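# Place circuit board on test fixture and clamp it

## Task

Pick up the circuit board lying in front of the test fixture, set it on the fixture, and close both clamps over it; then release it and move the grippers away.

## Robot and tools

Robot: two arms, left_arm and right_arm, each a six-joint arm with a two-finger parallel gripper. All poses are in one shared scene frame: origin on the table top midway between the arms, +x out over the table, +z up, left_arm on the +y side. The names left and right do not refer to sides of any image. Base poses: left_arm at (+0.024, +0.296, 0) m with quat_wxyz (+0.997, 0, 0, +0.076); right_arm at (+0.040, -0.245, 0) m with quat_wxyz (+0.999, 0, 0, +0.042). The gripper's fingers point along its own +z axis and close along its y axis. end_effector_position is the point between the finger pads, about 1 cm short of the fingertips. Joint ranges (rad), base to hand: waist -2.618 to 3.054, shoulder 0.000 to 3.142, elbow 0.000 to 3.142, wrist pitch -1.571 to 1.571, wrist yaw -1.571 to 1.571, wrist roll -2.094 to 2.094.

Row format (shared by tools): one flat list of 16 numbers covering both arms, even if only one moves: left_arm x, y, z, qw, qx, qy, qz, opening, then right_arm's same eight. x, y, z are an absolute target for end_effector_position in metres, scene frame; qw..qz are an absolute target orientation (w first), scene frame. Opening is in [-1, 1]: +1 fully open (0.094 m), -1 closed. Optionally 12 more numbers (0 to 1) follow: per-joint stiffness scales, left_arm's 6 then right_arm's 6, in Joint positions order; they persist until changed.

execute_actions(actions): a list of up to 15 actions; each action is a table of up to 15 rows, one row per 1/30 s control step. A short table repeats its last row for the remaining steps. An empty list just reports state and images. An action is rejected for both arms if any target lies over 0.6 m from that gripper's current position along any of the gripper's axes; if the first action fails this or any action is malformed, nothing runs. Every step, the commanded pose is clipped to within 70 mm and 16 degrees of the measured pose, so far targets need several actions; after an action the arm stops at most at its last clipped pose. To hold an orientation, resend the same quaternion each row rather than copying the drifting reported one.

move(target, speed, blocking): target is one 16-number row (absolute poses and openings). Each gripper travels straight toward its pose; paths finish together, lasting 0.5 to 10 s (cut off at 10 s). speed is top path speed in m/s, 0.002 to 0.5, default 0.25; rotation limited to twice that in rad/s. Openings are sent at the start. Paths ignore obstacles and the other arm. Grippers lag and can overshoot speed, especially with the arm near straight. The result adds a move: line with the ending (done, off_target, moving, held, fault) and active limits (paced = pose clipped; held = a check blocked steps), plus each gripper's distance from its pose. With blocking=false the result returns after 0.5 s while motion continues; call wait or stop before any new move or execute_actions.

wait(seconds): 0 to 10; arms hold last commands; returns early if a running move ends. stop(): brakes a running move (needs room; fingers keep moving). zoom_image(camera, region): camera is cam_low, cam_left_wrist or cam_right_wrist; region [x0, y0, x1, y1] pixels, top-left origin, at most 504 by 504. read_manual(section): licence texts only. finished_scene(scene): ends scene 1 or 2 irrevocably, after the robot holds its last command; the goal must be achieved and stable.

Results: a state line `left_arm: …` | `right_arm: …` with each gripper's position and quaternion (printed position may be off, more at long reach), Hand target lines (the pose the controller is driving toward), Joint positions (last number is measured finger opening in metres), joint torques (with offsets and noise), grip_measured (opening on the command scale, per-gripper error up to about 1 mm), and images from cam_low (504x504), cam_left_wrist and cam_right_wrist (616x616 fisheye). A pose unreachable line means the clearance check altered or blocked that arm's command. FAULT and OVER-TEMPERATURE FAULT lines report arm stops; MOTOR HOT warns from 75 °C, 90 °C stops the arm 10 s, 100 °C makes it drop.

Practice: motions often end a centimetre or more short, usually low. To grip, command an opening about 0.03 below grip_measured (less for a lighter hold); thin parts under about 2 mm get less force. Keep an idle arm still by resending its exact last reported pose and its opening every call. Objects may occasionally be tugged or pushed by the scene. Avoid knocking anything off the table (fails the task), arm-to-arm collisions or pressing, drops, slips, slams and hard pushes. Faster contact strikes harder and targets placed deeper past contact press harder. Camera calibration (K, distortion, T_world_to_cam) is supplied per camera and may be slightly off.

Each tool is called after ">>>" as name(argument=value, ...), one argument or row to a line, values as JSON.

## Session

>>> execute_actions(
  actions=[],
)

Scene clock: 0.00 s.
left_arm: end_effector_position=(+0.4086, +0.1609, +0.2885) grip_measured=+1.000 end_effector_quat_wxyz=(+0.256, +0.270, +0.885, +0.279) | right_arm: end_effector_position=(+0.1422, -0.5772, +0.3506) grip_measured=+1.000 end_effector_quat_wxyz=(+0.075, -0.099, +0.772, -0.623)
Joint positions: left_arm=[-0.777  1.826  2.023 -1.391 -0.696  0.106  0.094] | right_arm=[-1.312  0.937  0.987 -0.264  0.094 -1.557  0.094]
Joint velocities: left_arm=[-0.002 -0.027 -0.002 -0.007 -0.007  0.081  0.   ] | right_arm=[ 0.007  0.007  0.007  0.037 -0.081  0.037  0.   ]
Joint torques (N m, as the arm reports them, + toward a larger angle): no reading
Hand target (left_arm): +0.408, +0.163, +0.293; +0.261, +0.266, +0.884, +0.281
Hand target (right_arm): +0.142, -0.576, +0.355; +0.079, -0.096, +0.770, -0.626
Joint stiffness scale: left_arm=[1. 1. 1. 1. 1. 1.] | right_arm=[1. 1. 1. 1. 1. 1.]
camera_calibration (this result's frames):
cam_left_wrist: T_world_to_cam=[[-0.220412, -0.822218, -0.524762, 0.372718], [-0.970425, 0.130544, 0.20306, 0.339422], [-0.0984557, 0.553999, -0.826675, 0.304703], [0, 0, 0, 1]] pos_world=[0.441535, 0.093341, 0.378556]
cam_right_wrist: T_world_to_cam=[[-0.0247839, -0.242488, 0.969838, -0.474768], [-0.963164, 0.265647, 0.0418063, 0.310061], [-0.267772, -0.933076, -0.24014, -0.32442], [0, 0, 0, 1]] pos_world=[0.200002, -0.5002, 0.369579]

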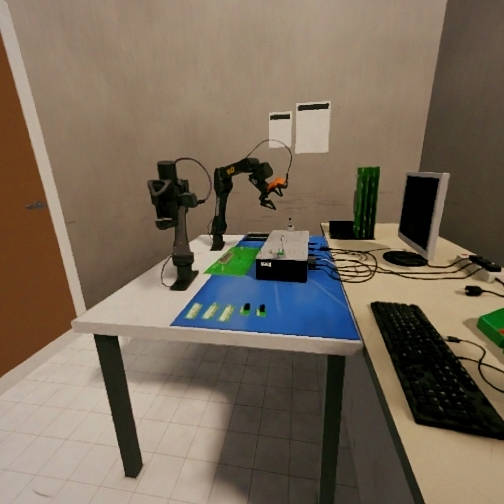

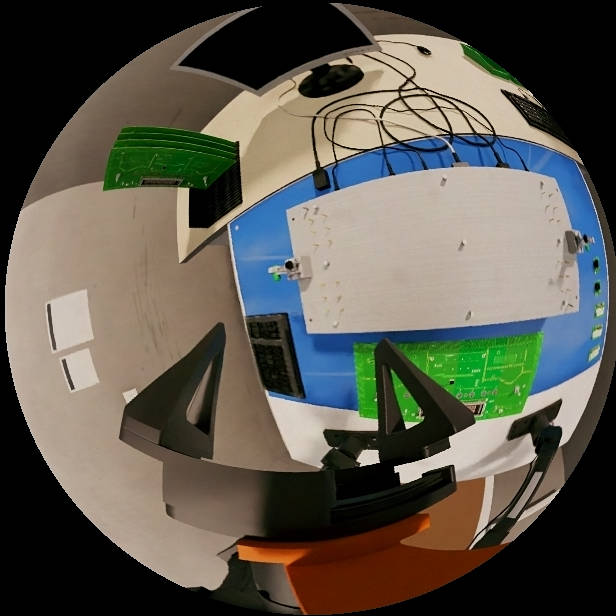

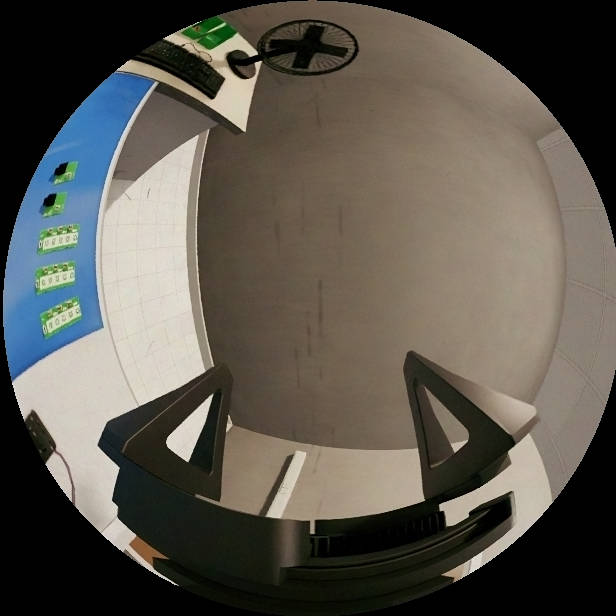

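>>> move(
  target=[0.25,0.17,0.17,0.13,0.069,0.989,-0.009,-0.5,0.22,-0.19,0.17,0.13,0.069,0.989,-0.009,-0.5],
  speed=0.3,
)

Scene clock: 3.07 s.
left_arm: end_effector_position=(+0.2485, +0.1684, +0.1718) grip_measured=-0.498 end_effector_quat_wxyz=(+0.123, +0.077, +0.989, -0.004) | right_arm: end_effector_position=(+0.2218, -0.1921, +0.1778) grip_measured=-0.498 end_effector_quat_wxyz=(+0.136, +0.062, +0.989, -0.022)
Joint positions: left_arm=[-0.752  1.32   1.234 -1.265 -0.115 -0.432  0.024] | right_arm=[ 0.348  1.059  1.096 -1.387  0.166  0.539  0.024]
Joint velocities: left_arm=[-0.007 -0.007 -0.012 -0.022  0.007  0.022 -0.   ] | right_arm=[ 0.017 -0.002 -0.007  0.037  0.051  0.022 -0.001]
Joint torques (N m, as the arm reports them, + toward a larger angle): left_arm=[ 0.74 -5.88  5.48  1.01 -0.05 -0.1 ] | right_arm=[ 0.74 -0.42  5.89  0.93  0.12  0.06]
Hand target (left_arm): +0.248, +0.171, +0.172; +0.129, +0.068, +0.989, -0.009
Hand target (right_arm): +0.222, -0.190, +0.173; +0.130, +0.063, +0.989, -0.023
Off the commanded pose (left_arm): 0.003 m, 1 deg.
Off the commanded pose (right_arm): 0.008 m, 2 deg.
Joint stiffness scale: left_arm=[1. 1. 1. 1. 1. 1.] | right_arm=[1. 1. 1. 1. 1. 1.]
move: done
camera_calibration (this result's frames):
cam_left_wrist: T_world_to_cam=[[0.0216631, -0.996031, 0.0863271, 0.146405], [-0.873508, 0.0231464, 0.48626, 0.152064], [-0.486328, -0.0859412, -0.869539, 0.399875], [0, 0, 0, 1]] pos_world=[0.324128, 0.17667, 0.261125]
cam_right_wrist: T_world_to_cam=[[-0.209094, -0.97777, -0.0156466, -0.137039], [-0.951137, 0.199629, 0.235555, 0.241822], [-0.227195, 0.0641351, -0.971735, 0.327412], [0, 0, 0, 1]] pos_world=[0.275738, -0.203266, 0.259052]

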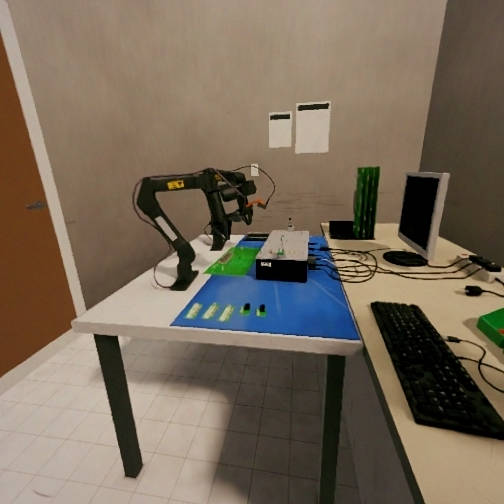

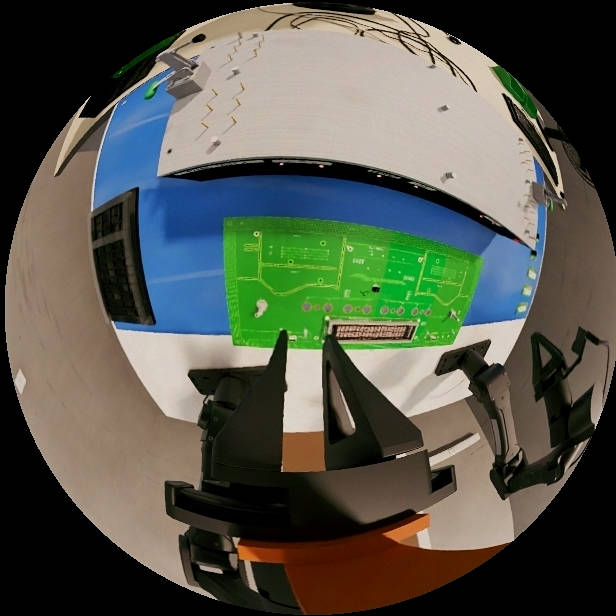

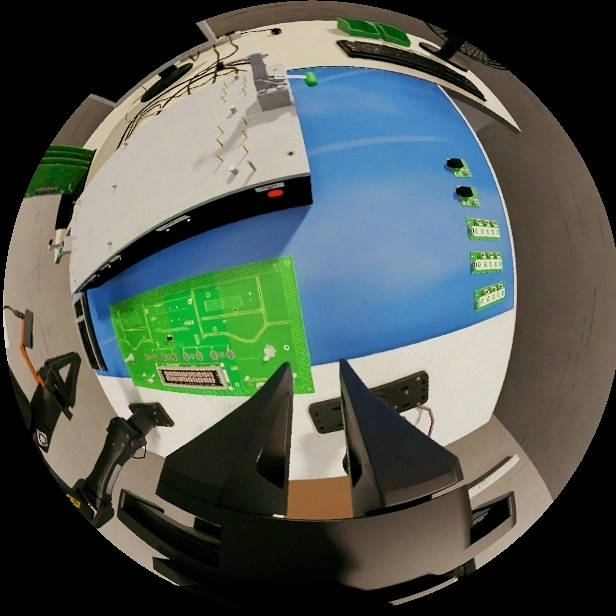

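>>> zoom_image(
  camera="cam_left_wrist",
  region=[210,200,330,360],
)

>>> zoom_image(
  camera="cam_right_wrist",
  region=[210,240,330,400],
)

Region (210, 200, 330, 360) of cam_left_wrist's 616x616 image, scaled by 3.150, with more detail than that image has; it fills the left 378 columns of this view, and the rest is white.

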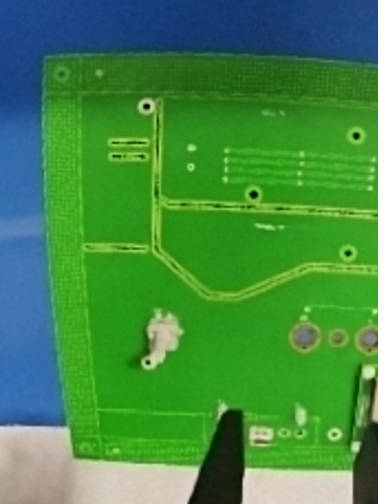

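Region (210, 240, 330, 400) of cam_right_wrist's 616x616 image, scaled by 3.150, with more detail than that image has; it fills the left 378 columns of this view, and the rest is white.

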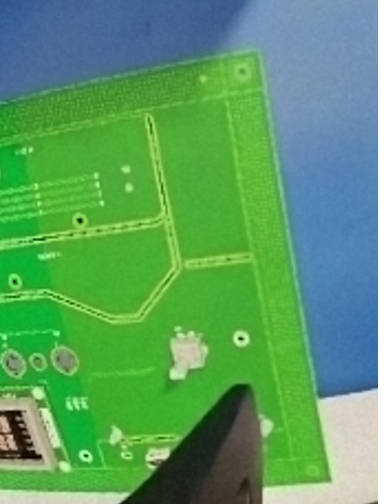

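>>> zoom_image(
  camera="cam_right_wrist",
  region=[200,50,330,210],
)

>>> zoom_image(
  camera="cam_left_wrist",
  region=[140,20,300,190],
)

>>> move(
  target=[0.185,0.221,0.06,0.13,0.03,0.991,-0.004,-0.5,0.165,-0.118,0.06,0.13,0.03,0.991,-0.004,-0.5],
  speed=0.2,
)

Region (200, 50, 330, 210) of cam_right_wrist's 616x616 image, scaled by 3.150, with more detail than that image has; it fills the left 410 columns of this view, and the rest is white.

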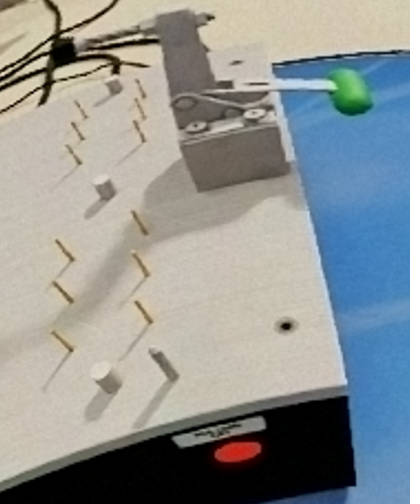

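Region (140, 20, 300, 190) of cam_left_wrist's 616x616 image, scaled by 2.965, with more detail than that image has; it fills the left 474 columns of this view, and the rest is white.

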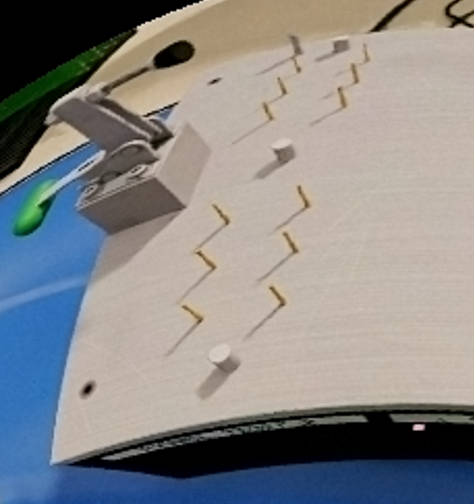

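Scene clock: 4.97 s.
left_arm: end_effector_position=(+0.1819, +0.2190, +0.0602) grip_measured=-0.498 end_effector_quat_wxyz=(+0.119, +0.040, +0.992, -0.004) | right_arm: end_effector_position=(+0.1647, -0.1168, +0.0639) grip_measured=-0.498 end_effector_quat_wxyz=(+0.131, +0.029, +0.991, +0.005)
Joint positions: left_arm=[-0.727  0.982  0.598 -0.977 -0.114 -0.483  0.024] | right_arm=[ 0.928  1.063  0.648 -1.013  0.221  1.054  0.024]
Joint velocities: left_arm=[-0.002 -0.012 -0.022  0.007  0.037 -0.007 -0.001] | right_arm=[ 0.002 -0.002 -0.002 -0.022 -0.037 -0.051  0.   ]
Joint torques (N m, as the arm reports them, + toward a larger angle): left_arm=[ 0.74 -2.63  5.99  0.97 -0.19 -0.08] | right_arm=[ 0.74 -0.28  6.24  0.79  0.39  0.09]
Hand target (left_arm): +0.184, +0.222, +0.060; +0.130, +0.030, +0.991, -0.004
Hand target (right_arm): +0.166, -0.119, +0.060; +0.135, +0.029, +0.990, -0.006
Off the commanded pose (left_arm): 0.004 m, 2 deg.
Off the commanded pose (right_arm): 0.004 m, 1 deg.
Joint stiffness scale: left_arm=[1. 1. 1. 1. 1. 1.] | right_arm=[1. 1. 1. 1. 1. 1.]
move: done
camera_calibration (this result's frames):
cam_left_wrist: T_world_to_cam=[[0.0963267, -0.990975, 0.093219, 0.192862], [-0.868301, -0.0378773, 0.49459, 0.158924], [-0.486595, -0.128584, -0.864113, 0.283883], [0, 0, 0, 1]] pos_world=[0.257552, 0.233644, 0.148726]
cam_right_wrist: T_world_to_cam=[[-0.137402, -0.988874, -0.0569966, -0.0875642], [-0.960679, 0.119026, 0.250857, 0.190555], [-0.241282, 0.0892238, -0.966345, 0.203815], [0, 0, 0, 1]] pos_world=[0.220207, -0.127456, 0.144162]

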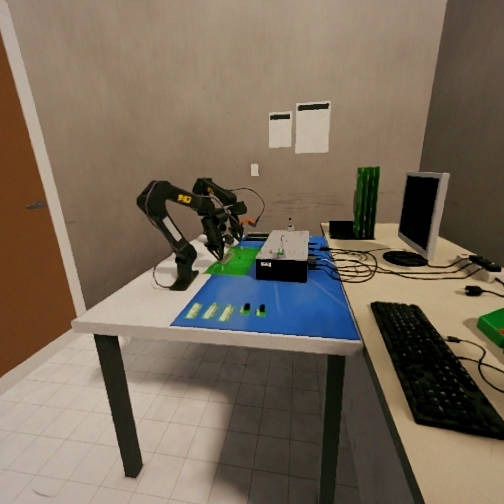

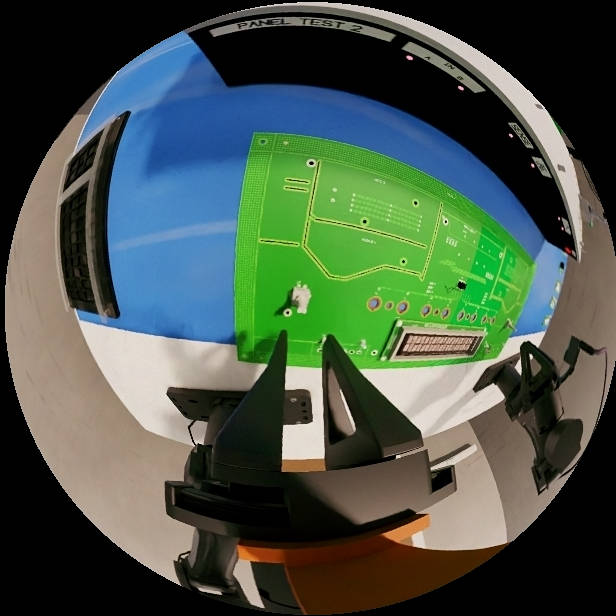

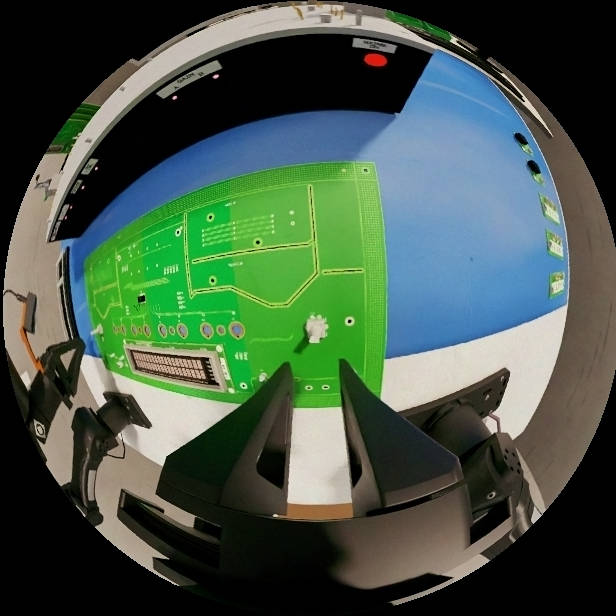

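>>> execute_actions(
  actions=[
    [[0.19,0.223,0.05,0.13,0.03,0.991,-0.004,-0.5,0.17,-0.116,0.05,0.13,0.03,0.991,-0.004,-0.5]],
    [[0.192,0.223,0.037,0.13,0.03,0.991,-0.004,-0.5,0.174,-0.116,0.035,0.13,0.03,0.991,-0.004,-0.5]],
    [[0.192,0.223,0.027,0.13,0.03,0.991,-0.004,-0.5,0.174,-0.116,0.024,0.13,0.03,0.991,-0.004,-0.5]],
  ],
)

>>> zoom_image(
  camera="cam_left_wrist",
  region=[250,280,370,400],
)

>>> zoom_image(
  camera="cam_right_wrist",
  region=[255,310,375,430],
)

Scene clock: 6.73 s.
left_arm: end_effector_position=(+0.1923, +0.2201, +0.0321) grip_measured=-0.498 end_effector_quat_wxyz=(+0.133, +0.030, +0.991, -0.009) | right_arm: end_effector_position=(+0.1733, -0.1131, +0.0282) grip_measured=-0.498 end_effector_quat_wxyz=(+0.132, +0.031, +0.991, +0.004)
Joint positions: left_arm=[-0.691  1.021  0.493 -0.799 -0.113 -0.464  0.024] | right_arm=[ 0.898  1.148  0.544 -0.818  0.22   1.029  0.024]
Joint velocities: left_arm=[-0.012 -0.012 -0.002 -0.007  0.051 -0.066 -0.   ] | right_arm=[-0.007  0.007 -0.002  0.022  0.022  0.007 -0.001]
Joint torques (N m, as the arm reports them, + toward a larger angle): left_arm=[ 0.76 -0.36  5.75  1.03 -0.12  0.12] | right_arm=[-0.75 -0.91  5.98  0.72  0.18 -0.08]
Hand target (left_arm): +0.192, +0.223, +0.027; +0.130, +0.030, +0.991, -0.004
Hand target (right_arm): +0.174, -0.116, +0.024; +0.130, +0.030, +0.991, -0.004
Off the commanded pose (left_arm): 0.006 m, 1 deg.
Off the commanded pose (right_arm): 0.005 m, 1 deg.
Joint stiffness scale: left_arm=[1. 1. 1. 1. 1. 1.] | right_arm=[1. 1. 1. 1. 1. 1.]
camera_calibration (this result's frames):
cam_left_wrist: T_world_to_cam=[[0.111577, -0.987668, 0.109831, 0.191307], [-0.881276, -0.0472665, 0.470233, 0.18724], [-0.459243, -0.149259, -0.875682, 0.264397], [0, 0, 0, 1]] pos_world=[0.265087, 0.237262, 0.12247]
cam_right_wrist: T_world_to_cam=[[-0.142514, -0.988167, -0.0567031, -0.0838209], [-0.960752, 0.12433, 0.247985, 0.207998], [-0.238001, 0.0898189, -0.967103, 0.170563], [0, 0, 0, 1]] pos_world=[0.228483, -0.124009, 0.108619]

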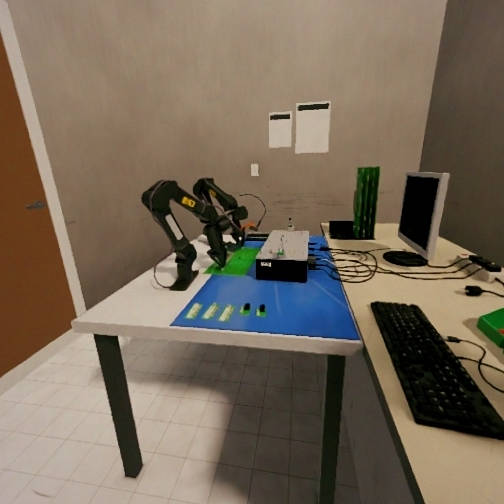

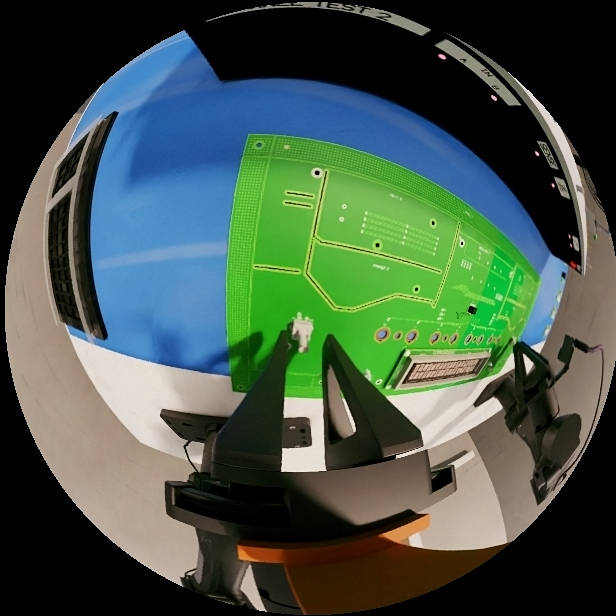

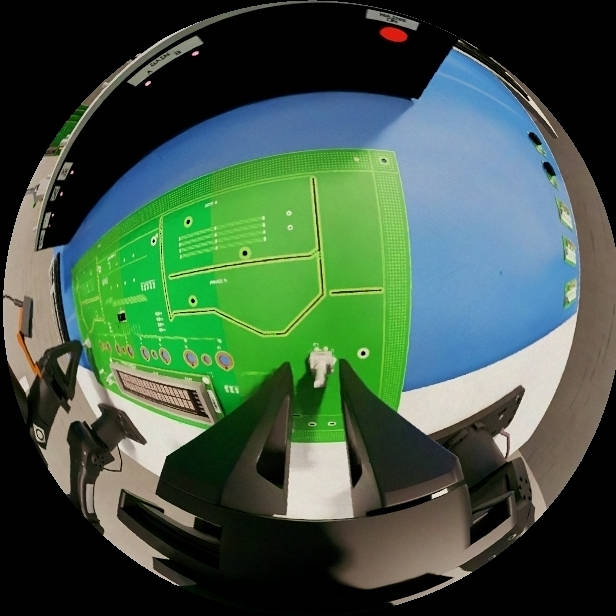

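Region (250, 280, 370, 400) of cam_left_wrist's 616x616 image, scaled by 4.200, with more detail than that image has.

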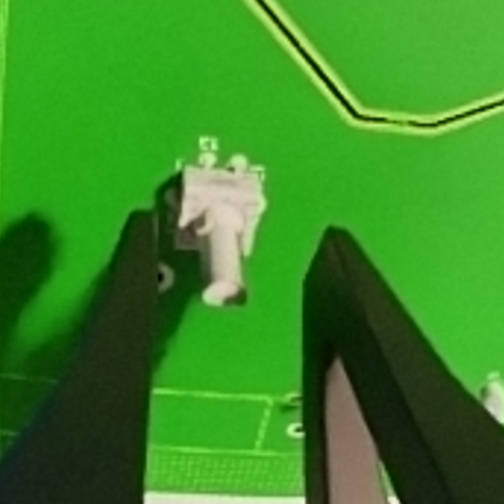

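Region (255, 310, 375, 430) of cam_right_wrist's 616x616 image, scaled by 4.200, with more detail than that image has.

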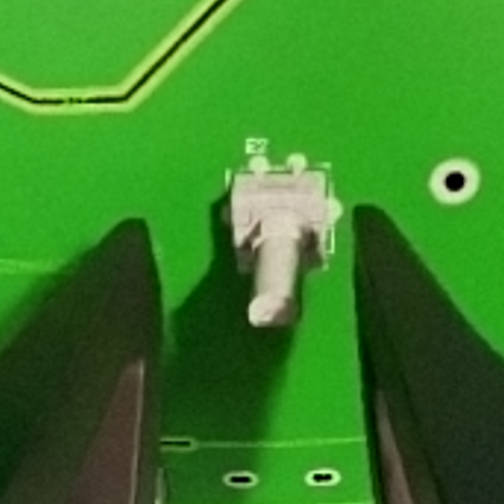

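>>> execute_actions(
  actions=[
    [[0.189,0.225,0.019,0.13,0.03,0.991,-0.004,-0.5,0.174,-0.118,0.020,0.13,0.03,0.991,-0.004,-0.5]],
    [[0.189,0.225,0.019,0.13,0.03,0.991,-0.004,-0.7,0.174,-0.118,0.020,0.13,0.03,0.991,-0.004,-0.7]],
  ],
)

>>> zoom_image(
  camera="cam_left_wrist",
  region=[250,280,370,400],
)

>>> zoom_image(
  camera="cam_right_wrist",
  region=[255,310,375,430],
)

Scene clock: 7.87 s.
left_arm: end_effector_position=(+0.1897, +0.2216, +0.0235) grip_measured=-0.698 end_effector_quat_wxyz=(+0.133, +0.031, +0.991, -0.009) | right_arm: end_effector_position=(+0.1741, -0.1142, +0.0247) grip_measured=-0.698 end_effector_quat_wxyz=(+0.133, +0.032, +0.991, +0.005)
Joint positions: left_arm=[-0.691  1.021  0.458 -0.765 -0.113 -0.463  0.014] | right_arm=[ 0.891  1.148  0.528 -0.797  0.22   1.022  0.014]
Joint velocities: left_arm=[-0.002  0.017  0.017  0.007  0.007 -0.066  0.001] | right_arm=[-0.007 -0.002  0.022 -0.022  0.037 -0.022  0.001]
Joint torques (N m, as the arm reports them, + toward a larger angle): left_arm=[ 0.9  -0.61  5.72  1.03 -0.13  0.12] | right_arm=[-0.73 -0.9   5.81  0.79  0.17 -0.08]
Hand target (left_arm): +0.189, +0.225, +0.019; +0.130, +0.030, +0.991, -0.004
Hand target (right_arm): +0.174, -0.118, +0.020; +0.130, +0.030, +0.991, -0.004
Off the commanded pose (left_arm): 0.006 m, 1 deg.
Off the commanded pose (right_arm): 0.006 m, 1 deg.
Joint stiffness scale: left_arm=[1. 1. 1. 1. 1. 1.] | right_arm=[1. 1. 1. 1. 1. 1.]
camera_calibration (this result's frames):
cam_left_wrist: T_world_to_cam=[[0.110262, -0.98796, 0.10852, 0.194442], [-0.880747, -0.0465275, 0.471297, 0.188766], [-0.460573, -0.147545, -0.875273, 0.255736], [0, 0, 0, 1]] pos_world=[0.2626, 0.238617, 0.113773]
cam_right_wrist: T_world_to_cam=[[-0.142917, -0.987921, -0.059884, -0.0847625], [-0.961342, 0.124175, 0.245768, 0.209919], [-0.235363, 0.0926935, -0.967477, 0.167351], [0, 0, 0, 1]] pos_world=[0.229078, -0.125318, 0.105241]

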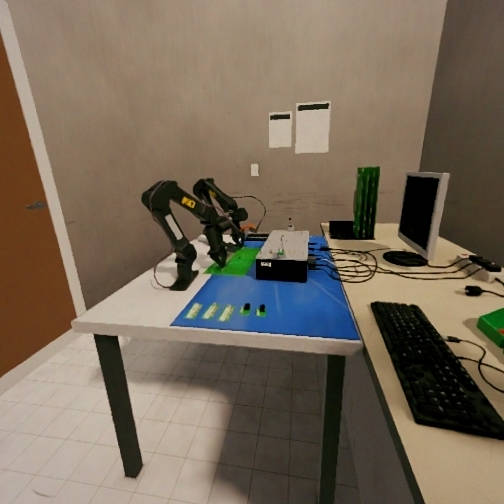

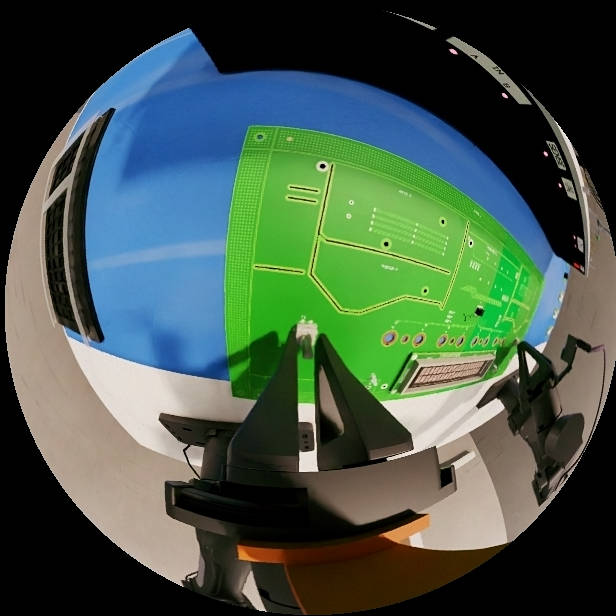

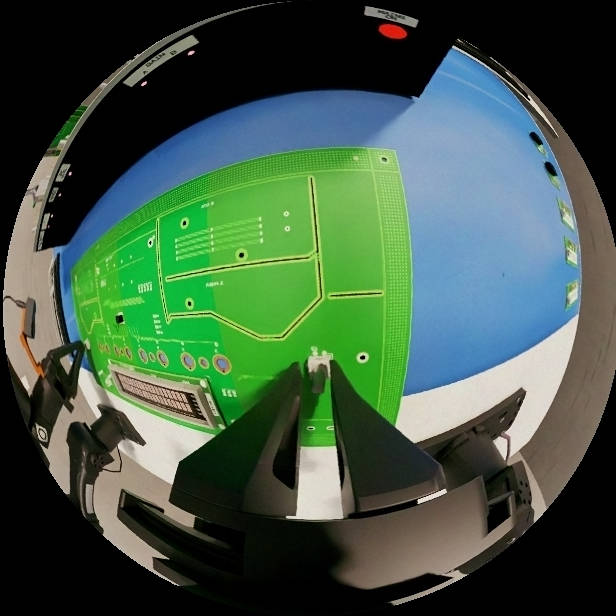

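Region (250, 280, 370, 400) of cam_left_wrist's 616x616 image, scaled by 4.200, with more detail than that image has.

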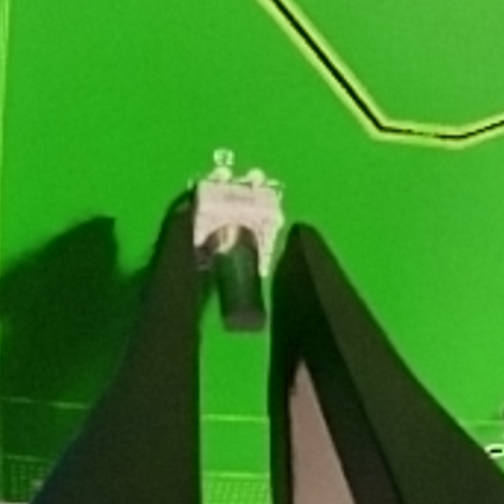

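Region (255, 310, 375, 430) of cam_right_wrist's 616x616 image, scaled by 4.200, with more detail than that image has.

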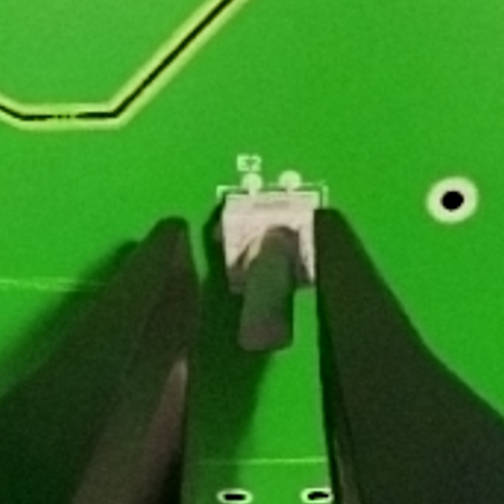

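>>> execute_actions(
  actions=[
    [[0.189,0.222,0.021,0.13,0.03,0.991,-0.004,-0.95,0.174,-0.116,0.022,0.13,0.03,0.991,-0.004,-0.95]],
  ],
)

>>> move(
  target=[0.215,0.220,0.175,0.135,0.03,0.99,-0.004,-0.95,0.199,-0.117,0.175,0.135,0.03,0.99,-0.004,-0.95],
  speed=0.1,
)

Scene clock: 8.50 s.
left_arm: end_effector_position=(+0.1898, +0.2214, +0.0235) grip_measured=-0.900 end_effector_quat_wxyz=(+0.133, +0.030, +0.991, -0.009) | right_arm: end_effector_position=(+0.1740, -0.1144, +0.0246) grip_measured=-0.916 end_effector_quat_wxyz=(+0.133, +0.031, +0.991, +0.005)
Joint positions: left_arm=[-0.691  1.021  0.458 -0.764 -0.113 -0.464  0.005] | right_arm=[ 0.891  1.148  0.528 -0.798  0.22   1.021  0.004]
Joint velocities: left_arm=[-0.002 -0.007 -0.012  0.007 -0.066  0.037  0.001] | right_arm=[-0.007 -0.002  0.007 -0.095 -0.081 -0.066 -0.   ]
Joint torques (N m, as the arm reports them, + toward a larger angle): left_arm=[-0.61 -0.11  6.52  0.96 -0.17 -0.08] | right_arm=[-0.13 -0.43  6.82  0.73  0.18 -0.02]
Hand target (left_arm): +0.189, +0.222, +0.021; +0.130, +0.030, +0.991, -0.004
Hand target (right_arm): +0.174, -0.116, +0.022; +0.130, +0.030, +0.991, -0.004
Off the commanded pose (left_arm): 0.003 m, 1 deg.
Off the commanded pose (right_arm): 0.003 m, 1 deg.
Joint stiffness scale: left_arm=[1. 1. 1. 1. 1. 1.] | right_arm=[1. 1. 1. 1. 1. 1.]
camera_calibration (this result's frames):
cam_left_wrist: T_world_to_cam=[[0.110837, -0.98778, 0.109566, 0.194041], [-0.880922, -0.0466072, 0.47096, 0.188881], [-0.460099, -0.148719, -0.875324, 0.255953], [0, 0, 0, 1]] pos_world=[0.262646, 0.238538, 0.113826]
cam_right_wrist: T_world_to_cam=[[-0.142592, -0.988036, -0.0587568, -0.0851106], [-0.96123, 0.124079, 0.246255, 0.209766], [-0.236018, 0.0915928, -0.967422, 0.167281], [0, 0, 0, 1]] pos_world=[0.228979, -0.125442, 0.105174]

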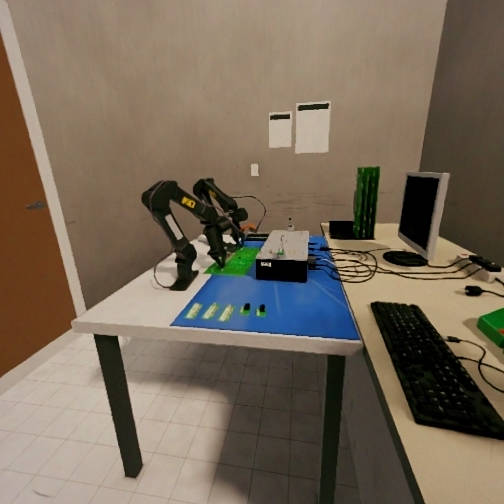

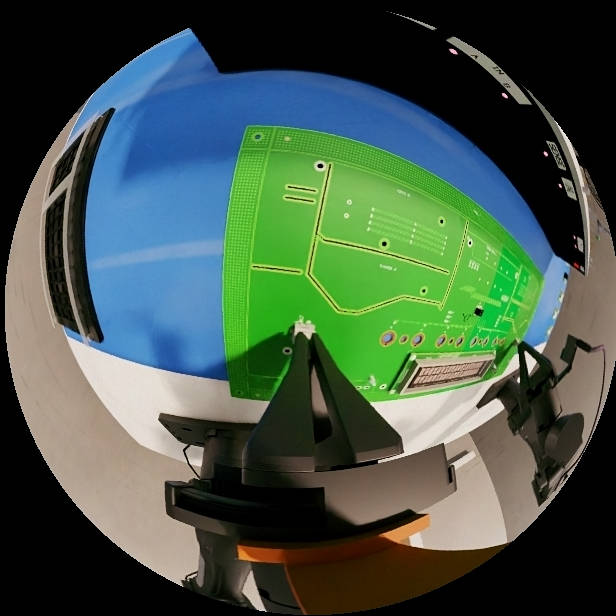

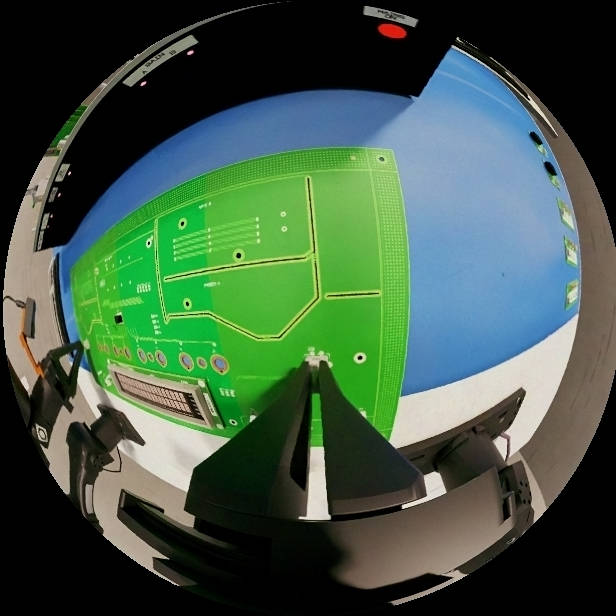

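Scene clock: 10.43 s.
left_arm: end_effector_position=(+0.2081, +0.2188, +0.1681) grip_measured=-0.900 end_effector_quat_wxyz=(+0.121, +0.029, +0.992, -0.006) | right_arm: end_effector_position=(+0.1920, -0.1163, +0.1689) grip_measured=-0.916 end_effector_quat_wxyz=(+0.121, +0.029, +0.992, -0.002)
Joint positions: left_arm=[-0.64   1.092  1.078 -1.333 -0.096 -0.418  0.005] | right_arm=[ 0.782  1.154  1.119 -1.386  0.191  0.911  0.004]
Joint velocities: left_arm=[-0.012 -0.022 -0.002  0.066 -0.037  0.022 -0.001] | right_arm=[ 0.027  0.002  0.017 -0.037  0.007  0.022  0.001]
Joint torques (N m, as the arm reports them, + toward a larger angle): left_arm=[ 0.69 -1.04  8.73  0.97 -0.22  0.14] | right_arm=[-0.82 -1.46  9.01  0.72  0.42 -0.08]
Hand target (left_arm): +0.216, +0.219, +0.175; +0.135, +0.030, +0.990, -0.004
Hand target (right_arm): +0.199, -0.116, +0.175; +0.134, +0.030, +0.991, -0.004
Off the commanded pose (left_arm): 0.010 m, 2 deg.
Off the commanded pose (right_arm): 0.009 m, 2 deg.
Joint stiffness scale: left_arm=[1. 1. 1. 1. 1. 1.] | right_arm=[1. 1. 1. 1. 1. 1.]
move: done
camera_calibration (this result's frames):
cam_left_wrist: T_world_to_cam=[[0.116528, -0.988079, 0.100607, 0.173945], [-0.869317, -0.0524811, 0.49146, 0.132267], [-0.480321, -0.144728, -0.86507, 0.392217], [0, 0, 0, 1]] pos_world=[0.283102, 0.235577, 0.256791]
cam_right_wrist: T_world_to_cam=[[-0.141228, -0.989115, -0.0412931, -0.079287], [-0.954949, 0.125115, 0.269108, 0.186923], [-0.261012, 0.0774384, -0.962224, 0.313549], [0, 0, 0, 1]] pos_world=[0.249145, -0.126092, 0.248128]

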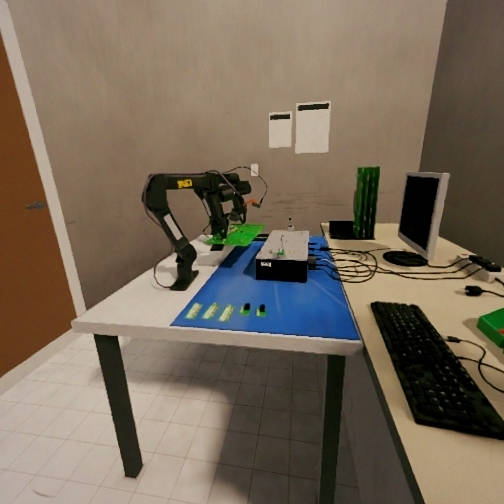

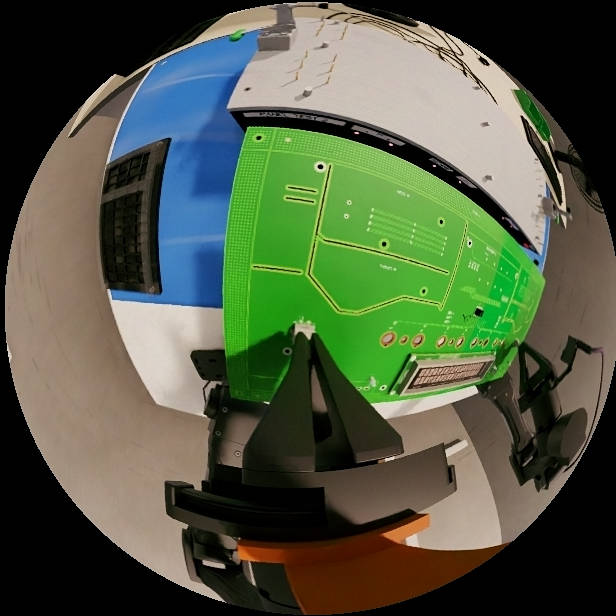

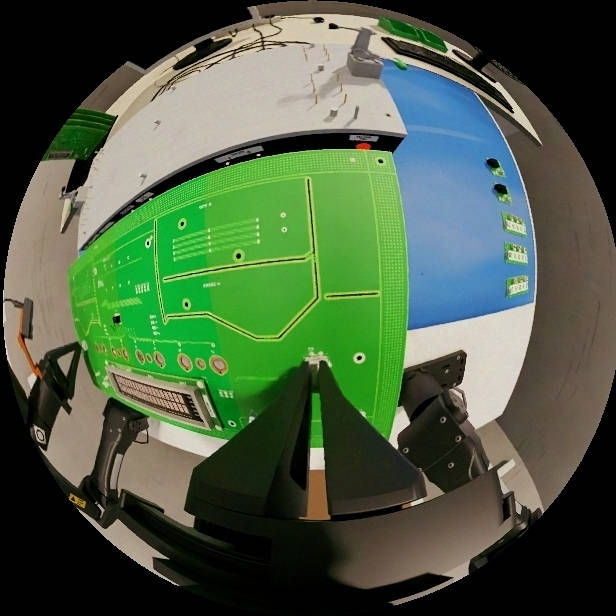

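Advance until just before the clamps, compensating tilt.

>>> move(
  target=[0.325,0.213,0.175,0.147,0.03,0.989,-0.004,-0.95,0.309,-0.123,0.175,0.147,0.03,0.989,-0.004,-0.95],
  speed=0.1,
)

Scene clock: 12.03 s.
left_arm: end_effector_position=(+0.3138, +0.2106, +0.1632) grip_measured=-0.900 end_effector_quat_wxyz=(+0.125, +0.029, +0.992, -0.007) | right_arm: end_effector_position=(+0.2981, -0.1250, +0.1659) grip_measured=-0.916 end_effector_quat_wxyz=(+0.127, +0.030, +0.991, -0.007)
Joint positions: left_arm=[-0.476  1.46   1.311 -1.177 -0.058 -0.258  0.005] | right_arm=[ 0.437  1.424  1.292 -1.228  0.145  0.566  0.004]
Joint velocities: left_arm=[-0.012  0.017 -0.012  0.037  0.007  0.022  0.001] | right_arm=[-0.012 -0.007 -0.002  0.022  0.022  0.007 -0.001]
Joint torques (N m, as the arm reports them, + toward a larger angle): left_arm=[ 0.75 -5.43  9.53  1.02 -0.2   0.14] | right_arm=[-0.78 -4.68  9.56  0.99  0.23 -0.13]
Hand target (left_arm): +0.325, +0.212, +0.174; +0.148, +0.030, +0.989, -0.006
Hand target (right_arm): +0.308, -0.124, +0.174; +0.144, +0.031, +0.989, -0.003
Off the commanded pose (left_arm): 0.016 m, 3 deg.
Off the commanded pose (right_arm): 0.014 m, 2 deg.
Joint stiffness scale: left_arm=[1. 1. 1. 1. 1. 1.] | right_arm=[1. 1. 1. 1. 1. 1.]
move: off_target (left_arm, right_arm)
camera_calibration (this result's frames):
cam_left_wrist: T_world_to_cam=[[0.114547, -0.987952, 0.104067, 0.154104], [-0.873404, -0.050241, 0.484397, 0.228074], [-0.473333, -0.146379, -0.868636, 0.436295], [0, 0, 0, 1]] pos_world=[0.388061, 0.22757, 0.252466]
cam_right_wrist: T_world_to_cam=[[-0.143598, -0.989075, -0.0333246, -0.0735817], [-0.957823, 0.130433, 0.256051, 0.29376], [-0.248907, 0.0686874, -0.966089, 0.335011], [0, 0, 0, 1]] pos_world=[0.35419, -0.134105, 0.245981]

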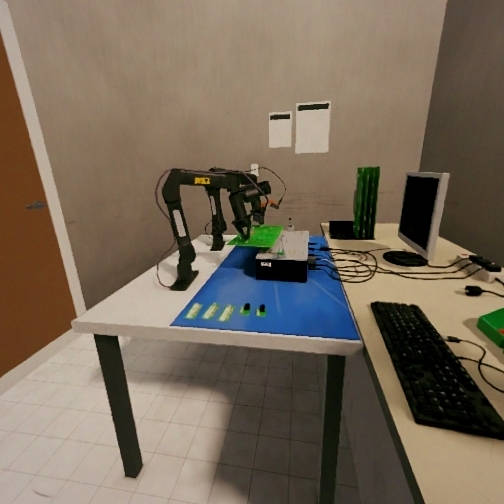

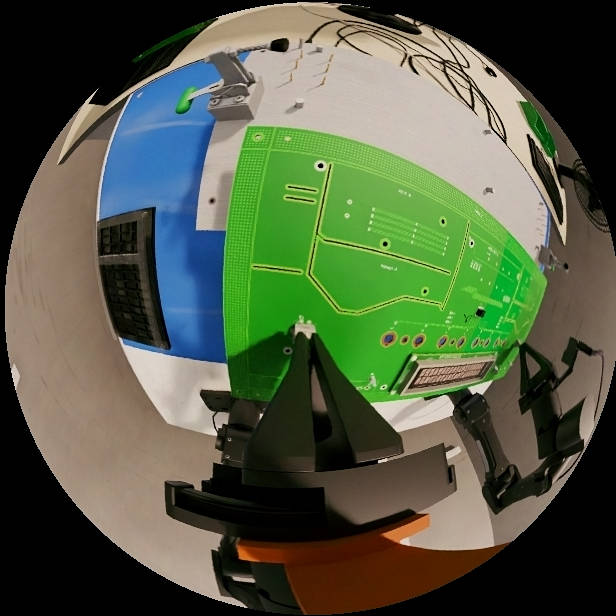

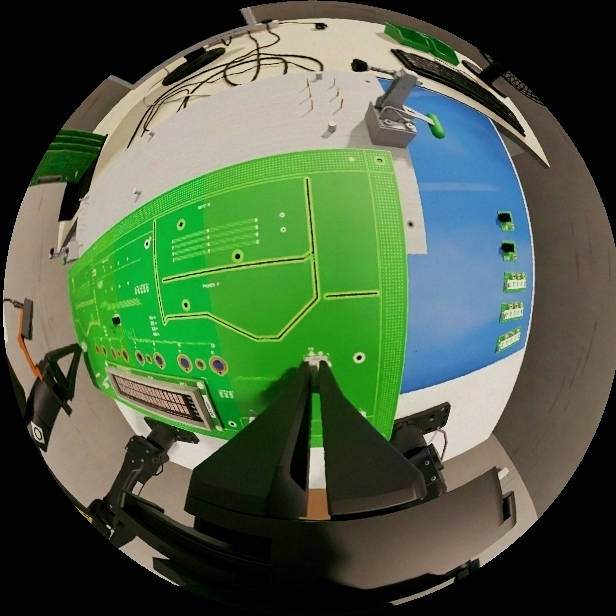

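>>> move(
  target=[0.40,0.2145,0.18,0.155,0.025,0.9876,-0.004,-0.95,0.386,-0.1215,0.178,0.155,0.025,0.9876,-0.004,-0.95],
  speed=0.07,
)

Scene clock: 13.80 s.
left_arm: end_effector_position=(+0.3904, +0.2122, +0.1681) grip_measured=-0.900 end_effector_quat_wxyz=(+0.135, +0.024, +0.991, -0.006) | right_arm: end_effector_position=(+0.3756, -0.1234, +0.1694) grip_measured=-0.916 end_effector_quat_wxyz=(+0.137, +0.026, +0.990, -0.009)
Joint positions: left_arm=[-0.403  1.722  1.593 -1.175 -0.049 -0.196  0.005] | right_arm=[ 0.325  1.67   1.541 -1.198  0.132  0.446  0.004]
Joint velocities: left_arm=[ 0.002 -0.017 -0.007 -0.007 -0.007 -0.007 -0.001] | right_arm=[ 0.002 -0.007  0.007  0.022  0.095  0.007 -0.   ]
Joint torques (N m, as the arm reports them, + toward a larger angle): left_arm=[ 0.58 -8.32  9.76  1.01 -0.15  0.16] | right_arm=[-0.61 -7.06  9.6   1.06  0.11 -0.09]
Hand target (left_arm): +0.400, +0.214, +0.180; +0.156, +0.025, +0.987, -0.004
Hand target (right_arm): +0.386, -0.122, +0.177; +0.154, +0.025, +0.988, -0.003
Off the commanded pose (left_arm): 0.015 m, 2 deg.
Off the commanded pose (right_arm): 0.014 m, 2 deg.
Joint stiffness scale: left_arm=[1. 1. 1. 1. 1. 1.] | right_arm=[1. 1. 1. 1. 1. 1.]
move: off_target (left_arm, right_arm)
camera_calibration (this result's frames):
cam_left_wrist: T_world_to_cam=[[0.124229, -0.986619, 0.105594, 0.142097], [-0.882014, -0.06105, 0.467252, 0.301236], [-0.454553, -0.151181, -0.877796, 0.472225], [0, 0, 0, 1]] pos_world=[0.462693, 0.229978, 0.258759]
cam_right_wrist: T_world_to_cam=[[-0.135605, -0.990297, -0.0303986, -0.0644497], [-0.963843, 0.124755, 0.235462, 0.371948], [-0.229385, 0.0612293, -0.971408, 0.350225], [0, 0, 0, 1]] pos_world=[0.430096, -0.131671, 0.250673]

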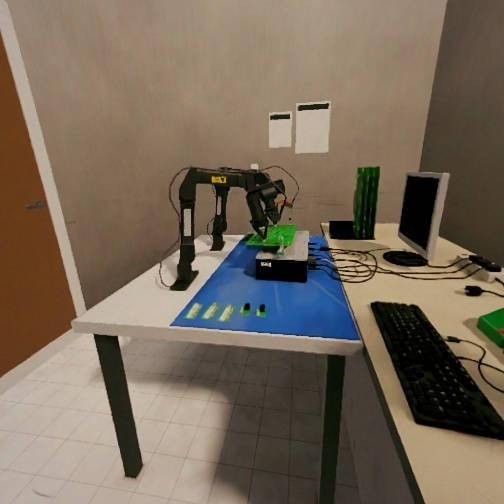

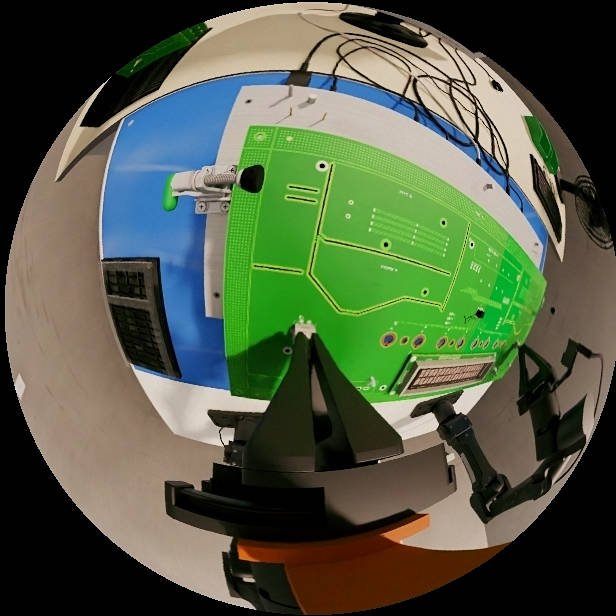

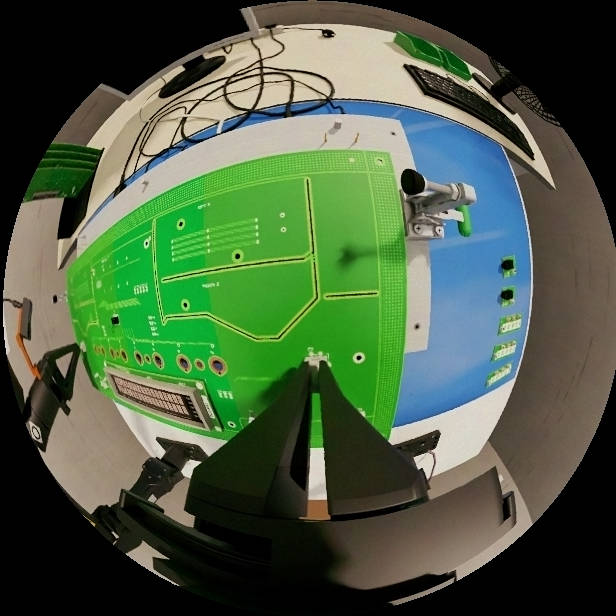

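>>> move(
  target=[0.44,0.2125,0.173,0.153,0.025,0.988,-0.004,-0.95,0.427,-0.1235,0.170,0.151,0.025,0.988,-0.004,-0.95],
  speed=0.05,
)

>>> zoom_image(
  camera="cam_left_wrist",
  region=[220,90,320,190],
)

Scene clock: 15.17 s.
left_arm: end_effector_position=(+0.4332, +0.2098, +0.1617) grip_measured=-0.900 end_effector_quat_wxyz=(+0.138, +0.024, +0.990, -0.005) | right_arm: end_effector_position=(+0.4170, -0.1258, +0.1621) grip_measured=-0.916 end_effector_quat_wxyz=(+0.134, +0.027, +0.990, -0.011)
Joint positions: left_arm=[-0.382  1.882  1.764 -1.179 -0.047 -0.175  0.005] | right_arm=[ 0.273  1.819  1.688 -1.197  0.121  0.397  0.004]
Joint velocities: left_arm=[-0.012 -0.017 -0.002 -0.037 -0.007  0.007  0.001] | right_arm=[ 0.002  0.017 -0.002 -0.066  0.022  0.022  0.   ]
Joint torques (N m, as the arm reports them, + toward a larger angle): left_arm=[ 0.64 -9.95  9.71  0.91 -0.09  0.14] | right_arm=[-0.58 -8.72  9.74  1.05  0.04 -0.08]
Hand target (left_arm): +0.440, +0.212, +0.173; +0.154, +0.025, +0.988, -0.004
Hand target (right_arm): +0.427, -0.124, +0.170; +0.151, +0.025, +0.988, -0.004
Off the commanded pose (left_arm): 0.013 m, 2 deg.
Off the commanded pose (right_arm): 0.013 m, 2 deg.
Joint stiffness scale: left_arm=[1. 1. 1. 1. 1. 1.] | right_arm=[1. 1. 1. 1. 1. 1.]
move: off_target (left_arm, right_arm)
camera_calibration (this result's frames):
cam_left_wrist: T_world_to_cam=[[0.123394, -0.986859, 0.104319, 0.135691], [-0.885252, -0.0619614, 0.460967, 0.344444], [-0.448446, -0.149229, -0.881265, 0.483202], [0, 0, 0, 1]] pos_world=[0.504866, 0.227358, 0.252897]
cam_right_wrist: T_world_to_cam=[[-0.137962, -0.99009, -0.0262514, -0.0610477], [-0.9622, 0.127698, 0.240552, 0.412733], [-0.234815, 0.0584461, -0.970281, 0.354461], [0, 0, 0, 1]] pos_world=[0.471942, -0.133865, 0.24304]

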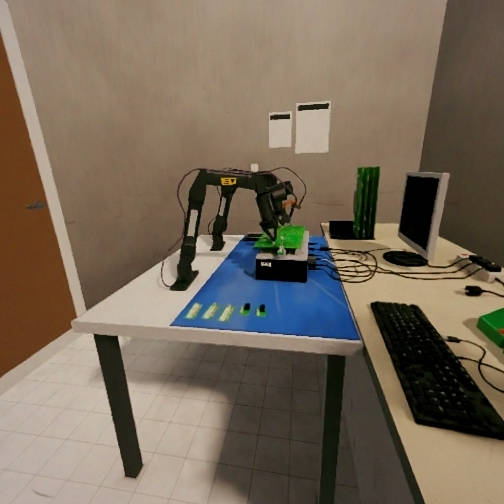

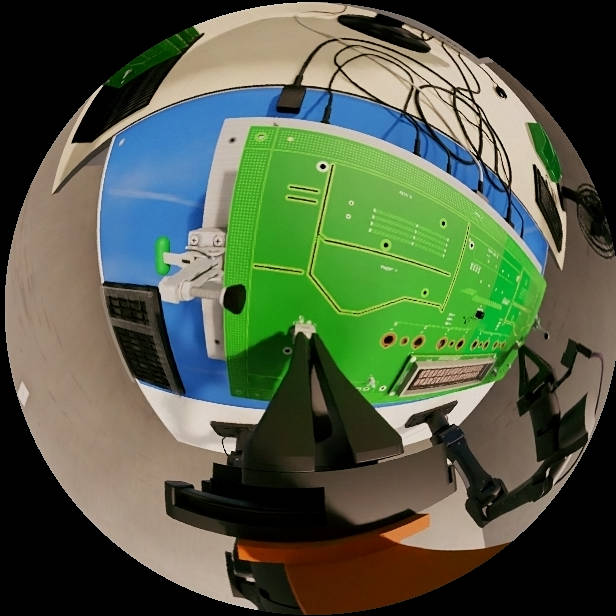

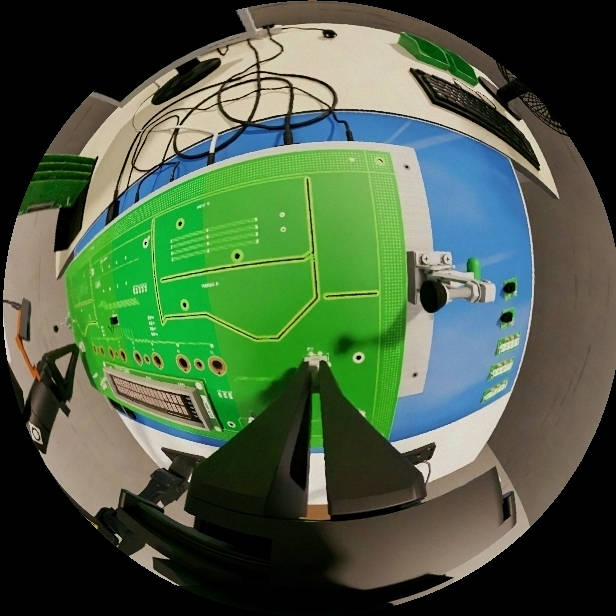

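Region (220, 90, 320, 190) of cam_left_wrist's 616x616 image, scaled by 5.040, with more detail than that image has.

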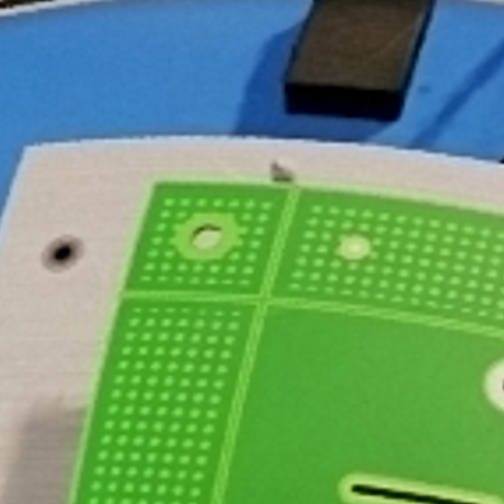

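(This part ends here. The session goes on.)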